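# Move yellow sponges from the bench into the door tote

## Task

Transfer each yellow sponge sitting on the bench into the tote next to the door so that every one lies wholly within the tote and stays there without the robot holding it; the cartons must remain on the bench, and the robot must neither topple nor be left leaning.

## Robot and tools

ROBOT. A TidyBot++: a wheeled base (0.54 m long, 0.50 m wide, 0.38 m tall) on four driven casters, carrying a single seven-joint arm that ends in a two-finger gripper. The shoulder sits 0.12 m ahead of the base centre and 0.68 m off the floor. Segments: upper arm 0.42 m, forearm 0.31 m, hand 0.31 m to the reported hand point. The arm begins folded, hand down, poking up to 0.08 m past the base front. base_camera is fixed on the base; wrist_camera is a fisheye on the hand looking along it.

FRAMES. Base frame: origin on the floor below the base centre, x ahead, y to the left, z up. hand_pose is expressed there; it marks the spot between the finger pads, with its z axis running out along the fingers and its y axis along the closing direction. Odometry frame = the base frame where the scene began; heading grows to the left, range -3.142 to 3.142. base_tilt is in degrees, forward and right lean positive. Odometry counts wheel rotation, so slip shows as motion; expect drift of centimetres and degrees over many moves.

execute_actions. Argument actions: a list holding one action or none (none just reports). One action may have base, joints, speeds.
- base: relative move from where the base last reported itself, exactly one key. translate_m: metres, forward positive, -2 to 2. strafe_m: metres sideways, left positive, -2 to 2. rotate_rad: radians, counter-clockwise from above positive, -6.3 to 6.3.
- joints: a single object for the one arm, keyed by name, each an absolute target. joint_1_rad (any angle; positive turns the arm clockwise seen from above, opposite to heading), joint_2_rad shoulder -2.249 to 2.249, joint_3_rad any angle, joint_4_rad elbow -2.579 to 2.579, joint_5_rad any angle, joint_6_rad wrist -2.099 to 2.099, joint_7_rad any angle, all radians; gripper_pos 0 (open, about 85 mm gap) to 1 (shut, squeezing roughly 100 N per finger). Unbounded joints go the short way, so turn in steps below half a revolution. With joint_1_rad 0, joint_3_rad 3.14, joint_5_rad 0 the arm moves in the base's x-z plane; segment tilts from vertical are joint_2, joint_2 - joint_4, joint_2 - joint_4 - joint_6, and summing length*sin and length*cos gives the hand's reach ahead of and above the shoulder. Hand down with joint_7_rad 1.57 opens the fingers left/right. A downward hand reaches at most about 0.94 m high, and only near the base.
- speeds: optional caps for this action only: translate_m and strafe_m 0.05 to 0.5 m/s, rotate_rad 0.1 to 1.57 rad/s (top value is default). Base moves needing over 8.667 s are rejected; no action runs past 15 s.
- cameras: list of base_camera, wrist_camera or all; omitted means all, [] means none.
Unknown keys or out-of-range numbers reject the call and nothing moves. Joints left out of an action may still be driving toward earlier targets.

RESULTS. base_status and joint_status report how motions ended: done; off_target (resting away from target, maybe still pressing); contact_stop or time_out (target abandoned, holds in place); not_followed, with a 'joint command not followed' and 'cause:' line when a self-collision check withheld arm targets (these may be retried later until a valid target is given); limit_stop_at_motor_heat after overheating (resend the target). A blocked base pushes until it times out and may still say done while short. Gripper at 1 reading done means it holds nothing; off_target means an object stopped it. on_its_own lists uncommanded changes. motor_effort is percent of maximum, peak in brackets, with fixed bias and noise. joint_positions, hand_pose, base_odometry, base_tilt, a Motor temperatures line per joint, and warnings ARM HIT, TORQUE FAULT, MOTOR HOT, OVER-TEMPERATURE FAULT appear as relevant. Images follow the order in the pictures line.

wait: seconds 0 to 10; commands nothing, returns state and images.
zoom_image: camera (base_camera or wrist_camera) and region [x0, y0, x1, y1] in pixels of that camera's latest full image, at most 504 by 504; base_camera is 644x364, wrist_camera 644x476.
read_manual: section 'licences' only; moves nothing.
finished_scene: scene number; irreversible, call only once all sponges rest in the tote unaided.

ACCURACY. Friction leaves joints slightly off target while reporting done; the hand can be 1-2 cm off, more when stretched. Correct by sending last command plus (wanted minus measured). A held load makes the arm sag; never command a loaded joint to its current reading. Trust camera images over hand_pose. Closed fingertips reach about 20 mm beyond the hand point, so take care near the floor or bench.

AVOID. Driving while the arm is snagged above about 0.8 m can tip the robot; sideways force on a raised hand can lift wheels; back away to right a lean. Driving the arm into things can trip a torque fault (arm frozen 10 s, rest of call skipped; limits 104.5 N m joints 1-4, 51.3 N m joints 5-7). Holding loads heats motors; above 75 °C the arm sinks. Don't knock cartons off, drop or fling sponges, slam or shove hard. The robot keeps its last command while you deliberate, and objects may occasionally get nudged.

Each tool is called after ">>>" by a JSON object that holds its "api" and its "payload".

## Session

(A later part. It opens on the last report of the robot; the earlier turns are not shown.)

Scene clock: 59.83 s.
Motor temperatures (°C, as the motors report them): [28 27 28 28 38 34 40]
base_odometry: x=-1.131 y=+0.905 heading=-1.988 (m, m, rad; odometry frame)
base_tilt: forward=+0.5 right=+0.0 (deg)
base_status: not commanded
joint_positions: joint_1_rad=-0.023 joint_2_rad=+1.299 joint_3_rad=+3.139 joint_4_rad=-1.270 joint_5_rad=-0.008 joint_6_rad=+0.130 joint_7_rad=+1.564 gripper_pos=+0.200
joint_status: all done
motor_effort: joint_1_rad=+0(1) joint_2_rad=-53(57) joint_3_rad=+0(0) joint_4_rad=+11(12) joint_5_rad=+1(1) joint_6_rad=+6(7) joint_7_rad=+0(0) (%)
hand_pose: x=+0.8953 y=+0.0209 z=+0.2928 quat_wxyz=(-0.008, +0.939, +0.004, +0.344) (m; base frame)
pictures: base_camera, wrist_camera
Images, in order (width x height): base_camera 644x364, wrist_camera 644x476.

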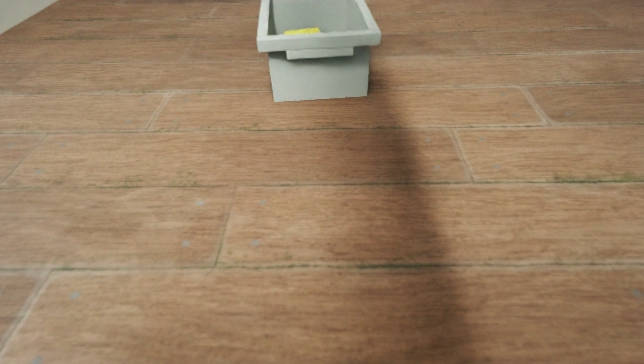

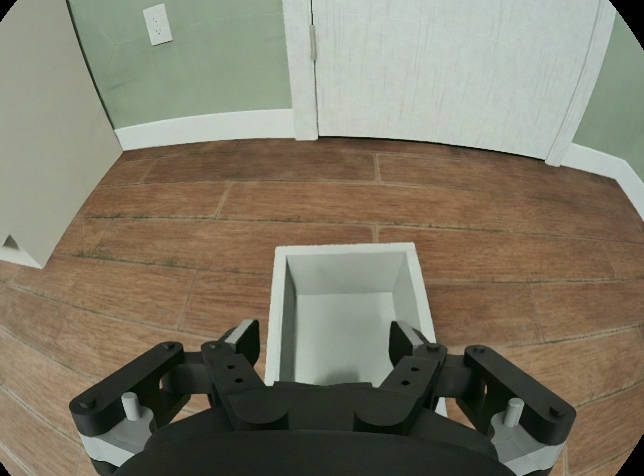

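>>> {"api": "execute_actions", "payload": {"actions": [{"joints":{"joint_2_rad":0.3,"joint_4_rad":-1.4,"joint_6_rad":-1.2,"gripper_pos":0}}], "cameras": ["wrist_camera"]}}

>>> {"api": "execute_actions", "payload": {"actions": [{"base":{"rotate_rad":-1.57},"joints":{"joint_2_rad":-0.1,"joint_4_rad":-0.8,"joint_6_rad":-1.4}}]}}

>>> {"api": "execute_actions", "payload": {"actions": [{"base":{"translate_m":-1.5}}]}}

Scene clock: 62.50 s.
Motor temperatures (°C, as the motors report them): [28 27 28 28 38 34 40]
base_odometry: x=-1.131 y=+0.905 heading=-1.988 (m, m, rad; odometry frame)
base_tilt: forward=+0.4 right=+0.0 (deg)
base_status: not commanded
joint_positions: joint_1_rad=-0.023 joint_2_rad=+0.316 joint_3_rad=+3.139 joint_4_rad=-1.386 joint_5_rad=-0.008 joint_6_rad=-1.173 joint_7_rad=+1.564 gripper_pos=+0.000
joint_status: all done
motor_effort: joint_1_rad=-2(1) joint_2_rad=-32(59) joint_3_rad=+0(1) joint_4_rad=+17(16) joint_5_rad=+0(0) joint_6_rad=+3(6) joint_7_rad=+0(0) (%)
hand_pose: x=+0.6430 y=+0.0173 z=+0.7401 quat_wxyz=(-0.007, +0.991, +0.008, +0.132) (m; base frame)
pictures: wrist_camera
Images, in order (width x height): wrist_camera 644x476.

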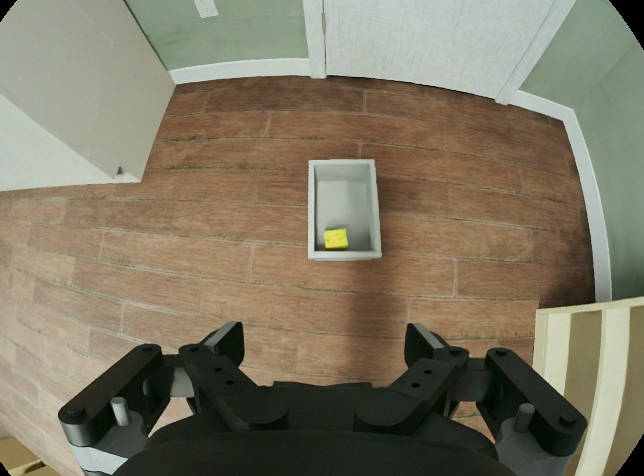

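Scene clock: 64.83 s.
Motor temperatures (°C, as the motors report them): [28 27 28 28 38 34 40]
base_odometry: x=-1.131 y=+0.905 heading=+2.726 (m, m, rad; odometry frame)
base_tilt: forward=+0.5 right=-0.1 (deg)
base_status: done
joint_positions: joint_1_rad=-0.017 joint_2_rad=-0.091 joint_3_rad=+3.144 joint_4_rad=-0.805 joint_5_rad=-0.009 joint_6_rad=-1.369 joint_7_rad=+1.564 gripper_pos=+0.000
joint_status: all done
motor_effort: joint_1_rad=-1(3) joint_2_rad=-13(36) joint_3_rad=+0(3) joint_4_rad=+14(18) joint_5_rad=+1(1) joint_6_rad=+8(8) joint_7_rad=+0(1) (%)
hand_pose: x=+0.5578 y=+0.0106 z=+1.1859 quat_wxyz=(-0.010, +0.863, +0.005, +0.505) (m; base frame)
pictures: base_camera, wrist_camera
Images, in order (width x height): base_camera 644x364, wrist_camera 644x476.

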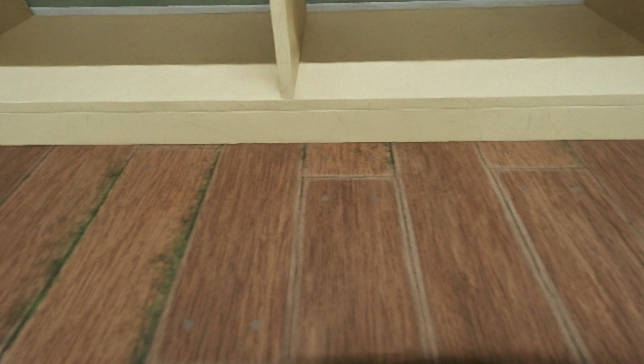

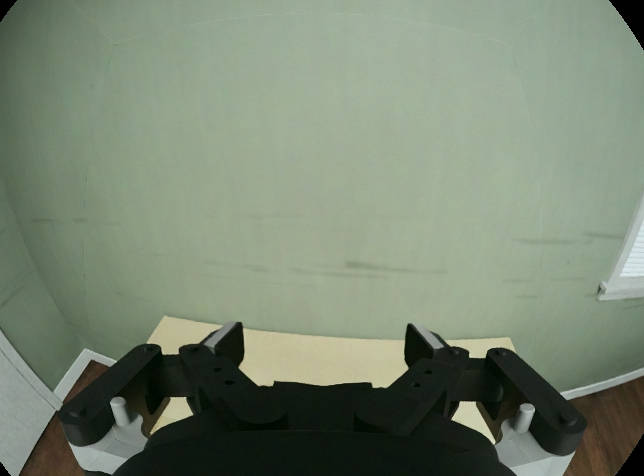

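Scene clock: 69.20 s.
Motor temperatures (°C, as the motors report them): [28 27 28 28 38 34 40]
base_odometry: x=+0.241 y=+0.297 heading=+2.725 (m, m, rad; odometry frame)
base_tilt: forward=+0.4 right=-0.1 (deg)
base_status: done
joint_positions: joint_1_rad=-0.017 joint_2_rad=-0.095 joint_3_rad=+3.144 joint_4_rad=-0.805 joint_5_rad=-0.009 joint_6_rad=-1.372 joint_7_rad=+1.564 gripper_pos=+0.000
joint_status: not commanded
motor_effort: joint_1_rad=+0(1) joint_2_rad=-11(20) joint_3_rad=+1(1) joint_4_rad=+14(16) joint_5_rad=+1(0) joint_6_rad=+8(8) joint_7_rad=-1(0) (%)
hand_pose: x=+0.5554 y=+0.0105 z=+1.1866 quat_wxyz=(-0.010, +0.863, +0.005, +0.505) (m; base frame)
pictures: base_camera, wrist_camera
Images, in order (width x height): base_camera 644x364, wrist_camera 644x476.

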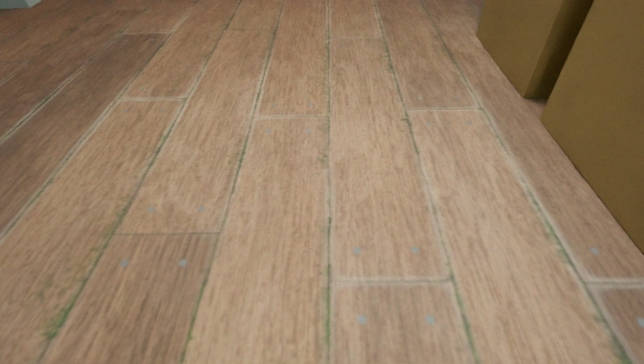

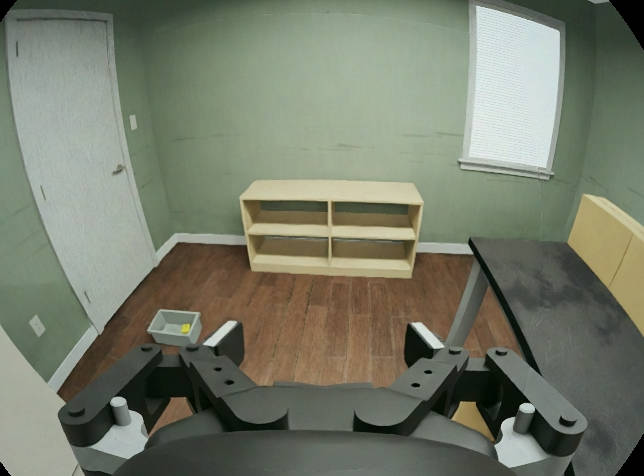

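>>> {"api": "execute_actions", "payload": {"actions": [{"base":{"translate_m":-0.95}}], "cameras": []}}

>>> {"api": "execute_actions", "payload": {"actions": [{"base":{"strafe_m":-0.52}}], "cameras": []}}

>>> {"api": "execute_actions", "payload": {"actions": [{"base":{"translate_m":0.05},"joints":{"joint_2_rad":0.51,"joint_6_rad":-0.92}}]}}

Scene clock: 72.57 s.
Motor temperatures (°C, as the motors report them): [28 27 28 28 38 34 40]
base_odometry: x=+1.109 y=-0.088 heading=+2.724 (m, m, rad; odometry frame)
base_tilt: forward=+0.4 right=-0.1 (deg)
base_status: done
joint_positions: joint_1_rad=-0.017 joint_2_rad=-0.097 joint_3_rad=+3.144 joint_4_rad=-0.805 joint_5_rad=-0.009 joint_6_rad=-1.373 joint_7_rad=+1.564 gripper_pos=+0.000
joint_status: not commanded
motor_effort: joint_1_rad=-1(2) joint_2_rad=-11(19) joint_3_rad=+1(1) joint_4_rad=+13(15) joint_5_rad=+1(0) joint_6_rad=+8(8) joint_7_rad=+0(0) (%)
hand_pose: x=+0.5543 y=+0.0105 z=+1.1873 quat_wxyz=(-0.010, +0.863, +0.005, +0.506) (m; base frame)
pictures: none
No camera images: the call's "cameras" was empty. Leave "cameras" out to get every camera's image.

Scene clock: 74.97 s.
Motor temperatures (°C, as the motors report them): [28 27 28 28 38 34 40]
base_odometry: x=+1.320 y=+0.387 heading=+2.724 (m, m, rad; odometry frame)
base_tilt: forward=+0.5 right=-0.1 (deg)
base_status: done
joint_positions: joint_1_rad=-0.017 joint_2_rad=-0.097 joint_3_rad=+3.144 joint_4_rad=-0.805 joint_5_rad=-0.009 joint_6_rad=-1.373 joint_7_rad=+1.564 gripper_pos=+0.000
joint_status: not commanded
motor_effort: joint_1_rad=-1(2) joint_2_rad=-12(14) joint_3_rad=+1(3) joint_4_rad=+14(15) joint_5_rad=+0(0) joint_6_rad=+8(8) joint_7_rad=+0(0) (%)
hand_pose: x=+0.5542 y=+0.0107 z=+1.1873 quat_wxyz=(-0.010, +0.863, +0.005, +0.505) (m; base frame)
pictures: none
No camera images: the call's "cameras" was empty. Leave "cameras" out to get every camera's image.

Scene clock: 76.83 s.
Motor temperatures (°C, as the motors report them): [28 27 28 28 38 34 40]
base_odometry: x=+1.274 y=+0.408 heading=+2.724 (m, m, rad; odometry frame)
base_tilt: forward=+0.5 right=-0.1 (deg)
base_status: done
joint_positions: joint_1_rad=-0.017 joint_2_rad=+0.511 joint_3_rad=+3.144 joint_4_rad=-0.802 joint_5_rad=-0.010 joint_6_rad=-0.950 joint_7_rad=+1.564 gripper_pos=+0.000
joint_status: all done
motor_effort: joint_1_rad=+0(2) joint_2_rad=-41(48) joint_3_rad=+0(1) joint_4_rad=+18(20) joint_5_rad=+1(0) joint_6_rad=+7(8) joint_7_rad=-1(0) (%)
hand_pose: x=+0.8682 y=+0.0156 z=+0.9299 quat_wxyz=(-0.009, +0.905, +0.003, +0.425) (m; base frame)
pictures: base_camera, wrist_camera
Images, in order (width x height): base_camera 644x364, wrist_camera 644x476.

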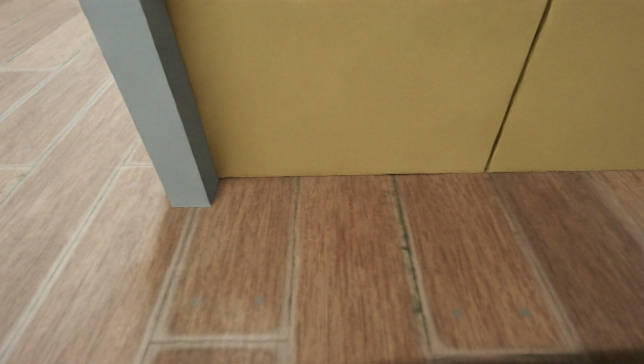

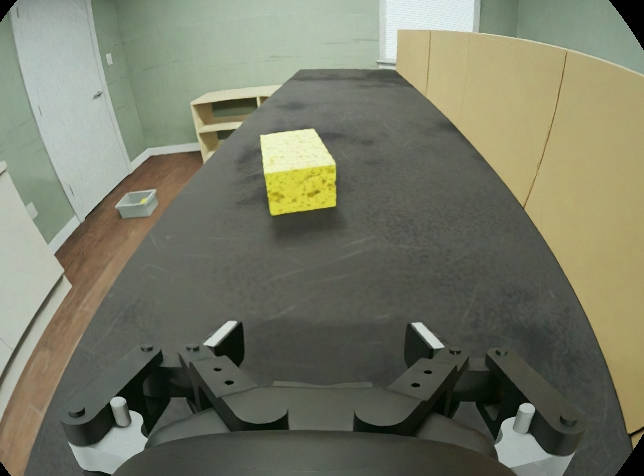

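>>> {"api": "execute_actions", "payload": {"actions": [{"base":{"strafe_m":0.028}}], "cameras": []}}

>>> {"api": "execute_actions", "payload": {"actions": [{"base":{"translate_m":0.12}}]}}

Scene clock: 77.83 s.
Motor temperatures (°C, as the motors report them): [28 27 28 28 38 34 40]
base_odometry: x=+1.263 y=+0.382 heading=+2.723 (m, m, rad; odometry frame)
base_tilt: forward=+0.6 right=-0.1 (deg)
base_status: done
joint_positions: joint_1_rad=-0.020 joint_2_rad=+0.511 joint_3_rad=+3.144 joint_4_rad=-0.802 joint_5_rad=-0.010 joint_6_rad=-0.949 joint_7_rad=+1.564 gripper_pos=+0.000
joint_status: not commanded
motor_effort: joint_1_rad=-1(5) joint_2_rad=-43(45) joint_3_rad=+0(2) joint_4_rad=+19(19) joint_5_rad=+1(0) joint_6_rad=+7(7) joint_7_rad=+0(0) (%)
hand_pose: x=+0.8684 y=+0.0175 z=+0.9301 quat_wxyz=(-0.010, +0.905, +0.004, +0.425) (m; base frame)
pictures: none
No camera images: the call's "cameras" was empty. Leave "cameras" out to get every camera's image.

Scene clock: 79.17 s.
Motor temperatures (°C, as the motors report them): [28 27 28 28 38 34 40]
base_odometry: x=+1.153 y=+0.431 heading=+2.724 (m, m, rad; odometry frame)
base_tilt: forward=+0.5 right=-0.1 (deg)
base_status: done
joint_positions: joint_1_rad=-0.020 joint_2_rad=+0.513 joint_3_rad=+3.144 joint_4_rad=-0.802 joint_5_rad=-0.010 joint_6_rad=-0.947 joint_7_rad=+1.564 gripper_pos=+0.000
joint_status: not commanded
motor_effort: joint_1_rad=-1(2) joint_2_rad=-44(48) joint_3_rad=+0(1) joint_4_rad=+19(20) joint_5_rad=+0(0) joint_6_rad=+7(8) joint_7_rad=+0(0) (%)
hand_pose: x=+0.8692 y=+0.0176 z=+0.9298 quat_wxyz=(-0.010, +0.905, +0.004, +0.426) (m; base frame)
pictures: base_camera, wrist_camera
Images, in order (width x height): base_camera 644x364, wrist_camera 644x476.

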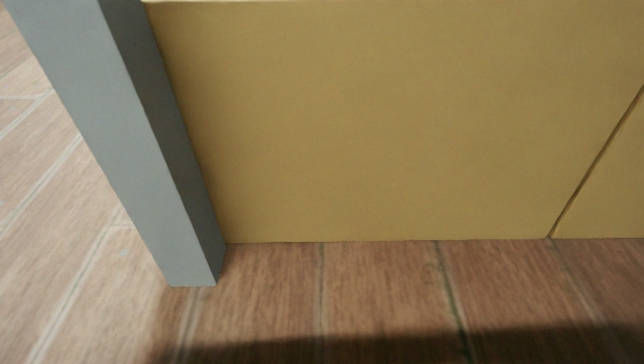

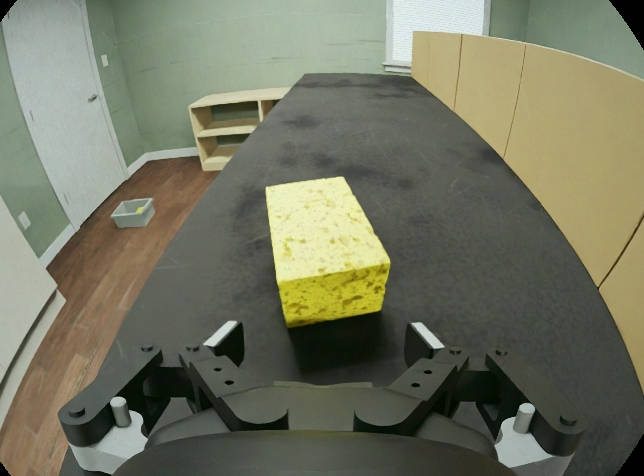

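>>> {"api": "execute_actions", "payload": {"actions": [{"base":{"translate_m":0.1},"speeds":{"translate_m":0.1}}], "cameras": ["wrist_camera"]}}

>>> {"api": "execute_actions", "payload": {"actions": [{"joints":{"gripper_pos":1}}], "cameras": []}}

>>> {"api": "execute_actions", "payload": {"actions": [{"joints":{"joint_2_rad":-0.2}}], "cameras": ["wrist_camera"]}}

Scene clock: 80.87 s.
Motor temperatures (°C, as the motors report them): [28 27 28 28 38 34 40]
base_odometry: x=+1.061 y=+0.471 heading=+2.724 (m, m, rad; odometry frame)
base_tilt: forward=+0.5 right=+0.0 (deg)
base_status: done
joint_positions: joint_1_rad=-0.020 joint_2_rad=+0.512 joint_3_rad=+3.144 joint_4_rad=-0.802 joint_5_rad=-0.010 joint_6_rad=-0.946 joint_7_rad=+1.564 gripper_pos=+0.000
joint_status: not commanded
motor_effort: joint_1_rad=+0(2) joint_2_rad=-41(45) joint_3_rad=+0(1) joint_4_rad=+18(19) joint_5_rad=+1(0) joint_6_rad=+7(7) joint_7_rad=+0(0) (%)
hand_pose: x=+0.8693 y=+0.0176 z=+0.9301 quat_wxyz=(-0.010, +0.905, +0.004, +0.426) (m; base frame)
pictures: wrist_camera
Images, in order (width x height): wrist_camera 644x476.

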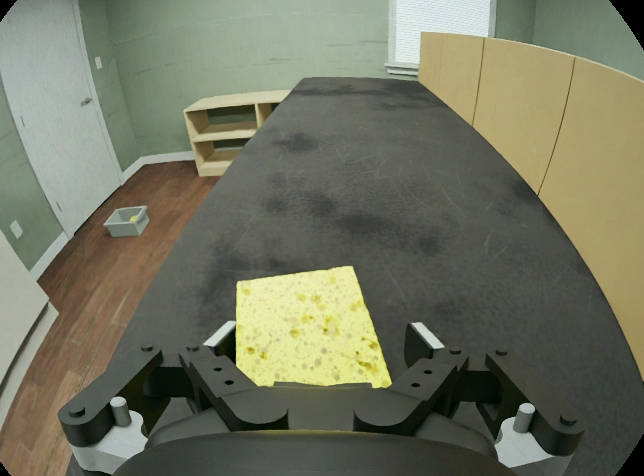

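Scene clock: 81.97 s.
Motor temperatures (°C, as the motors report them): [28 27 28 28 38 34 40]
base_odometry: x=+1.061 y=+0.471 heading=+2.724 (m, m, rad; odometry frame)
base_tilt: forward=+0.5 right=-0.1 (deg)
base_status: not commanded
joint_positions: joint_1_rad=-0.020 joint_2_rad=+0.510 joint_3_rad=+3.144 joint_4_rad=-0.798 joint_5_rad=-0.010 joint_6_rad=-0.943 joint_7_rad=+1.564 gripper_pos=+0.383
joint_status: gripper_pos off_target (ended at +0.383, target +1.000)
motor_effort: joint_1_rad=-1(0) joint_2_rad=-41(44) joint_3_rad=+0(0) joint_4_rad=+18(19) joint_5_rad=+1(2) joint_6_rad=+7(7) joint_7_rad=-1(0) (%)
hand_pose: x=+0.8699 y=+0.0176 z=+0.9345 quat_wxyz=(-0.010, +0.903, +0.004, +0.430) (m; base frame)
pictures: none
No camera images: the call's "cameras" was empty. Leave "cameras" out to get every camera's image.

Scene clock: 83.93 s.
Motor temperatures (°C, as the motors report them): [28 27 28 28 38 34 40]
base_odometry: x=+1.061 y=+0.471 heading=+2.724 (m, m, rad; odometry frame)
base_tilt: forward=+0.5 right=-0.1 (deg)
base_status: not commanded
joint_positions: joint_1_rad=-0.020 joint_2_rad=-0.200 joint_3_rad=+3.144 joint_4_rad=-0.797 joint_5_rad=-0.010 joint_6_rad=-0.943 joint_7_rad=+1.564 gripper_pos=+0.383
joint_status: all done
motor_effort: joint_1_rad=-1(0) joint_2_rad=-9(47) joint_3_rad=+1(0) joint_4_rad=+14(20) joint_5_rad=+0(0) joint_6_rad=+9(9) joint_7_rad=-1(0) (%)
hand_pose: x=+0.5231 y=+0.0107 z=+1.3638 quat_wxyz=(-0.014, +0.696, +0.004, +0.718) (m; base frame)
pictures: wrist_camera
Images, in order (width x height): wrist_camera 644x476.

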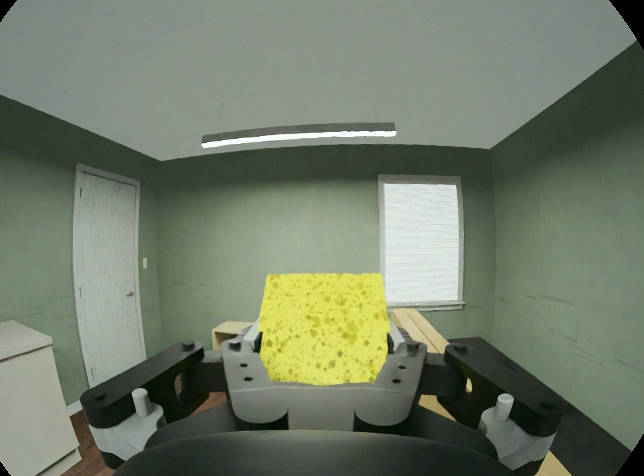

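>>> {"api": "execute_actions", "payload": {"actions": [{"base":{"translate_m":-0.08}}], "cameras": []}}

>>> {"api": "execute_actions", "payload": {"actions": [{"base":{"strafe_m":0.55}}], "cameras": ["base_camera"]}}

>>> {"api": "execute_actions", "payload": {"actions": [{"base":{"translate_m":2.0},"joints":{"joint_4_rad":-1.8}}], "cameras": []}}

>>> {"api": "execute_actions", "payload": {"actions": [{"base":{"rotate_rad":1.57}}], "cameras": []}}

>>> {"api": "execute_actions", "payload": {"actions": [{"base":{"strafe_m":-0.3},"joints":{"joint_2_rad":1.55,"joint_4_rad":-1.3,"joint_6_rad":0.6}}]}}

Scene clock: 85.23 s.
Motor temperatures (°C, as the motors report them): [28 27 28 28 38 34 40]
base_odometry: x=+1.134 y=+0.439 heading=+2.724 (m, m, rad; odometry frame)
base_tilt: forward=+0.5 right=-0.1 (deg)
base_status: done
joint_positions: joint_1_rad=-0.020 joint_2_rad=-0.205 joint_3_rad=+3.144 joint_4_rad=-0.798 joint_5_rad=-0.010 joint_6_rad=-0.943 joint_7_rad=+1.564 gripper_pos=+0.383
joint_status: not commanded
motor_effort: joint_1_rad=-1(1) joint_2_rad=-6(13) joint_3_rad=+1(2) joint_4_rad=+13(15) joint_5_rad=+1(0) joint_6_rad=+9(9) joint_7_rad=+0(0) (%)
hand_pose: x=+0.5197 y=+0.0106 z=+1.3657 quat_wxyz=(-0.014, +0.694, +0.004, +0.720) (m; base frame)
pictures: none
No camera images: the call's "cameras" was empty. Leave "cameras" out to get every camera's image.

Scene clock: 87.70 s.
Motor temperatures (°C, as the motors report them): [28 27 28 28 38 34 40]
base_odometry: x=+0.911 y=-0.064 heading=+2.723 (m, m, rad; odometry frame)
base_tilt: forward=+0.5 right=-0.1 (deg)
base_status: done
joint_positions: joint_1_rad=-0.020 joint_2_rad=-0.205 joint_3_rad=+3.143 joint_4_rad=-0.798 joint_5_rad=-0.010 joint_6_rad=-0.943 joint_7_rad=+1.564 gripper_pos=+0.383
joint_status: not commanded
motor_effort: joint_1_rad=-1(2) joint_2_rad=-6(9) joint_3_rad=+1(2) joint_4_rad=+13(13) joint_5_rad=+1(1) joint_6_rad=+9(9) joint_7_rad=+0(0) (%)
hand_pose: x=+0.5197 y=+0.0107 z=+1.3657 quat_wxyz=(-0.014, +0.694, +0.005, +0.720) (m; base frame)
pictures: base_camera
Images, in order (width x height): base_camera 644x364.

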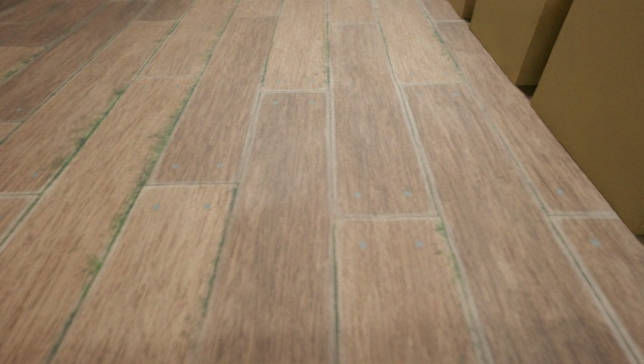

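Scene clock: 93.07 s.
Motor temperatures (°C, as the motors report them): [28 27 28 28 38 34 40]
base_odometry: x=-0.917 y=+0.747 heading=+2.724 (m, m, rad; odometry frame)
base_tilt: forward=+0.4 right=-0.1 (deg)
base_status: done
joint_positions: joint_1_rad=-0.020 joint_2_rad=-0.202 joint_3_rad=+3.143 joint_4_rad=-1.793 joint_5_rad=-0.010 joint_6_rad=-0.942 joint_7_rad=+1.564 gripper_pos=+0.383
joint_status: all done
motor_effort: joint_1_rad=-1(1) joint_2_rad=-12(17) joint_3_rad=+1(0) joint_4_rad=+18(20) joint_5_rad=+1(0) joint_6_rad=+6(9) joint_7_rad=+0(0) (%)
hand_pose: x=+0.5267 y=+0.0111 z=+0.8325 quat_wxyz=(-0.008, +0.954, +0.004, +0.300) (m; base frame)
pictures: none
No camera images: the call's "cameras" was empty. Leave "cameras" out to get every camera's image.

Scene clock: 95.37 s.
Motor temperatures (°C, as the motors report them): [28 27 28 28 38 34 40]
base_odometry: x=-0.918 y=+0.747 heading=-1.990 (m, m, rad; odometry frame)
base_tilt: forward=+0.6 right=-0.1 (deg)
base_status: done
joint_positions: joint_1_rad=-0.020 joint_2_rad=-0.202 joint_3_rad=+3.142 joint_4_rad=-1.793 joint_5_rad=-0.010 joint_6_rad=-0.942 joint_7_rad=+1.564 gripper_pos=+0.383
joint_status: not commanded
motor_effort: joint_1_rad=+0(1) joint_2_rad=-13(16) joint_3_rad=+1(3) joint_4_rad=+18(18) joint_5_rad=+0(0) joint_6_rad=+6(6) joint_7_rad=-1(1) (%)
hand_pose: x=+0.5266 y=+0.0119 z=+0.8325 quat_wxyz=(-0.009, +0.954, +0.005, +0.300) (m; base frame)
pictures: none
No camera images: the call's "cameras" was empty. Leave "cameras" out to get every camera's image.

Scene clock: 98.30 s.
Motor temperatures (°C, as the motors report them): [28 27 28 28 38 34 40]
base_odometry: x=-1.192 y=+0.869 heading=-1.990 (m, m, rad; odometry frame)
base_tilt: forward=+0.5 right=+0.1 (deg)
base_status: done
joint_positions: joint_1_rad=-0.019 joint_2_rad=+1.535 joint_3_rad=+3.142 joint_4_rad=-1.314 joint_5_rad=-0.010 joint_6_rad=+0.568 joint_7_rad=+1.564 gripper_pos=+0.383
joint_status: all done
motor_effort: joint_1_rad=-1(3) joint_2_rad=-52(57) joint_3_rad=-1(2) joint_4_rad=+8(18) joint_5_rad=+1(0) joint_6_rad=+7(7) joint_7_rad=+0(0) (%)
hand_pose: x=+0.8664 y=+0.0139 z=+0.1933 quat_wxyz=(-0.005, +0.909, +0.001, +0.418) (m; base frame)
pictures: base_camera, wrist_camera
Images, in order (width x height): base_camera 644x364, wrist_camera 644x476.

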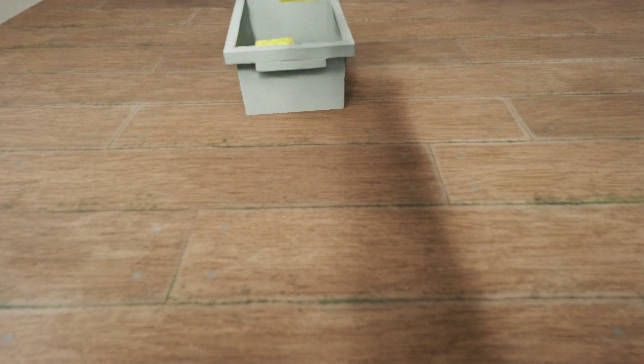

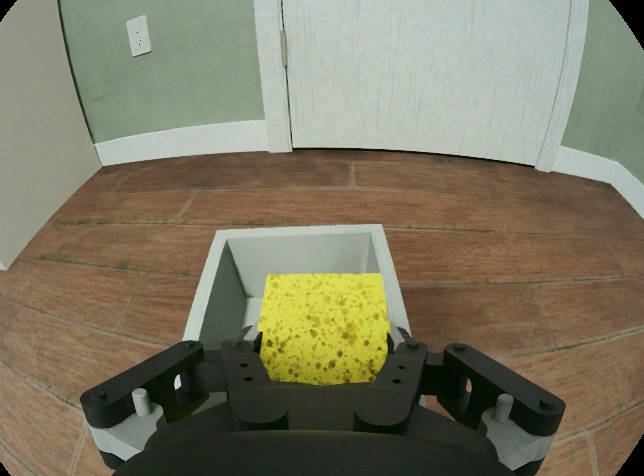

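>>> {"api": "execute_actions", "payload": {"actions": [{"base":{"strafe_m":0.02},"joints":{"joint_2_rad":1.7,"joint_4_rad":-1.15,"joint_6_rad":0.58}}]}}

>>> {"api": "execute_actions", "payload": {"actions": [{"joints":{"gripper_pos":0.15}}], "cameras": []}}

>>> {"api": "execute_actions", "payload": {"actions": [{"joints":{"joint_2_rad":1.2,"joint_4_rad":-1.6,"joint_6_rad":0.2}}]}}

Scene clock: 99.90 s.
Motor temperatures (°C, as the motors report them): [28 27 28 28 38 34 40]
base_odometry: x=-1.173 y=+0.861 heading=-1.989 (m, m, rad; odometry frame)
base_tilt: forward=+0.5 right=-0.1 (deg)
base_status: done
joint_positions: joint_1_rad=-0.023 joint_2_rad=+1.692 joint_3_rad=+3.142 joint_4_rad=-1.160 joint_5_rad=-0.010 joint_6_rad=+0.569 joint_7_rad=+1.564 gripper_pos=+0.383
joint_status: all done
motor_effort: joint_1_rad=+0(4) joint_2_rad=-52(55) joint_3_rad=+0(2) joint_4_rad=+8(9) joint_5_rad=+1(0) joint_6_rad=+7(8) joint_7_rad=+0(1) (%)
hand_pose: x=+0.8621 y=+0.0166 z=+0.1264 quat_wxyz=(-0.006, +0.909, +0.002, +0.416) (m; base frame)
pictures: base_camera, wrist_camera
Images, in order (width x height): base_camera 644x364, wrist_camera 644x476.

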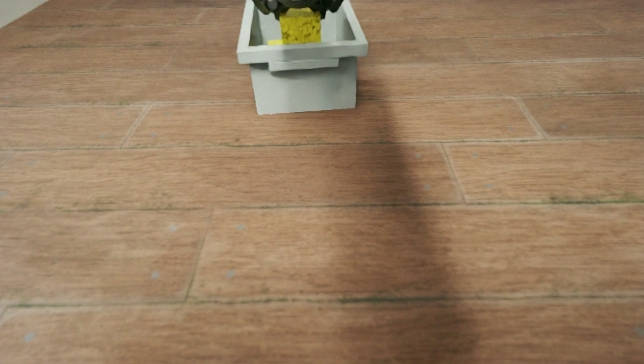

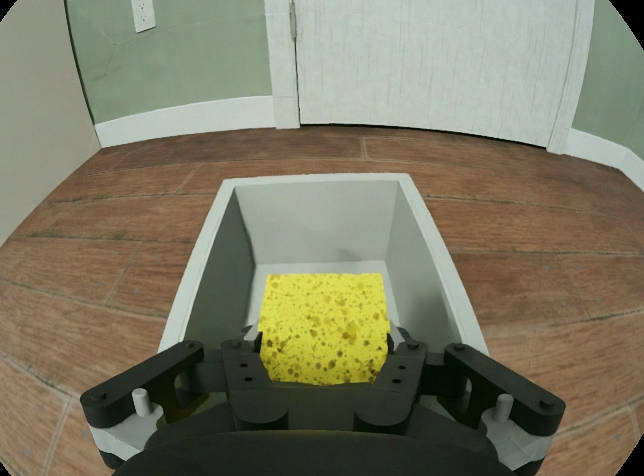

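Scene clock: 100.93 s.
Motor temperatures (°C, as the motors report them): [28 27 28 28 38 34 40]
base_odometry: x=-1.173 y=+0.861 heading=-1.989 (m, m, rad; odometry frame)
base_tilt: forward=+0.5 right=+0.0 (deg)
base_status: not commanded
joint_positions: joint_1_rad=-0.023 joint_2_rad=+1.692 joint_3_rad=+3.142 joint_4_rad=-1.160 joint_5_rad=-0.010 joint_6_rad=+0.569 joint_7_rad=+1.564 gripper_pos=+0.150
joint_status: all done
motor_effort: joint_1_rad=-1(1) joint_2_rad=-51(52) joint_3_rad=-1(0) joint_4_rad=+8(8) joint_5_rad=+1(1) joint_6_rad=+7(7) joint_7_rad=+0(0) (%)
hand_pose: x=+0.8621 y=+0.0166 z=+0.1264 quat_wxyz=(-0.006, +0.909, +0.002, +0.416) (m; base frame)
pictures: none
No camera images: the call's "cameras" was empty. Leave "cameras" out to get every camera's image.

Scene clock: 102.67 s.
Motor temperatures (°C, as the motors report them): [28 27 28 28 38 34 40]
base_odometry: x=-1.173 y=+0.861 heading=-1.989 (m, m, rad; odometry frame)
base_tilt: forward=+0.5 right=-0.1 (deg)
base_status: not commanded
joint_positions: joint_1_rad=-0.023 joint_2_rad=+1.213 joint_3_rad=+3.142 joint_4_rad=-1.588 joint_5_rad=-0.010 joint_6_rad=+0.229 joint_7_rad=+1.564 gripper_pos=+0.150
joint_status: all done
motor_effort: joint_1_rad=-2(1) joint_2_rad=-48(53) joint_3_rad=-1(0) joint_4_rad=+8(8) joint_5_rad=+1(1) joint_6_rad=+5(6) joint_7_rad=-1(0) (%)
hand_pose: x=+0.7854 y=+0.0158 z=+0.2704 quat_wxyz=(-0.004, +0.960, +0.003, +0.280) (m; base frame)
pictures: base_camera, wrist_camera
Images, in order (width x height): base_camera 644x364, wrist_camera 644x476.

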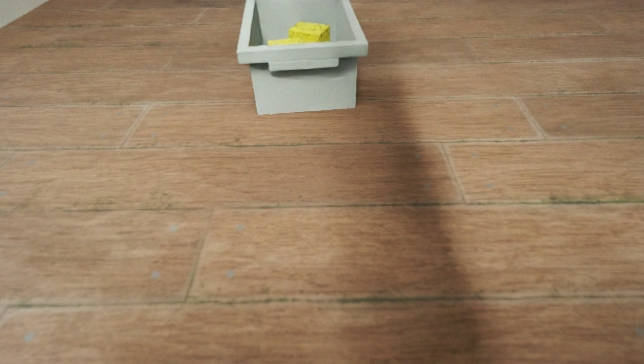

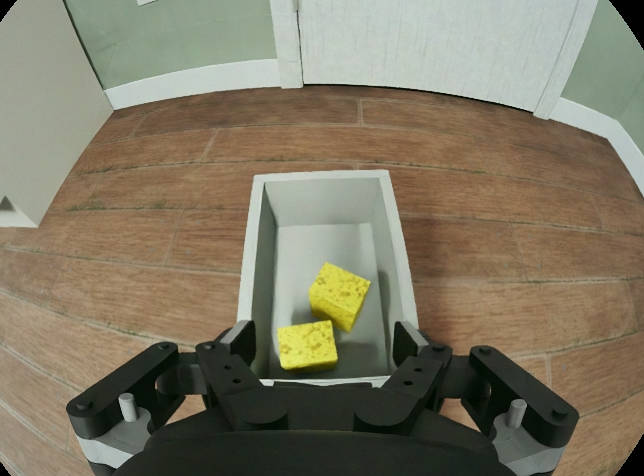

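Both are well below the rim.

>>> {"api": "finished_scene", "payload": {"scene": 1}}

The scene is finished: the task was done.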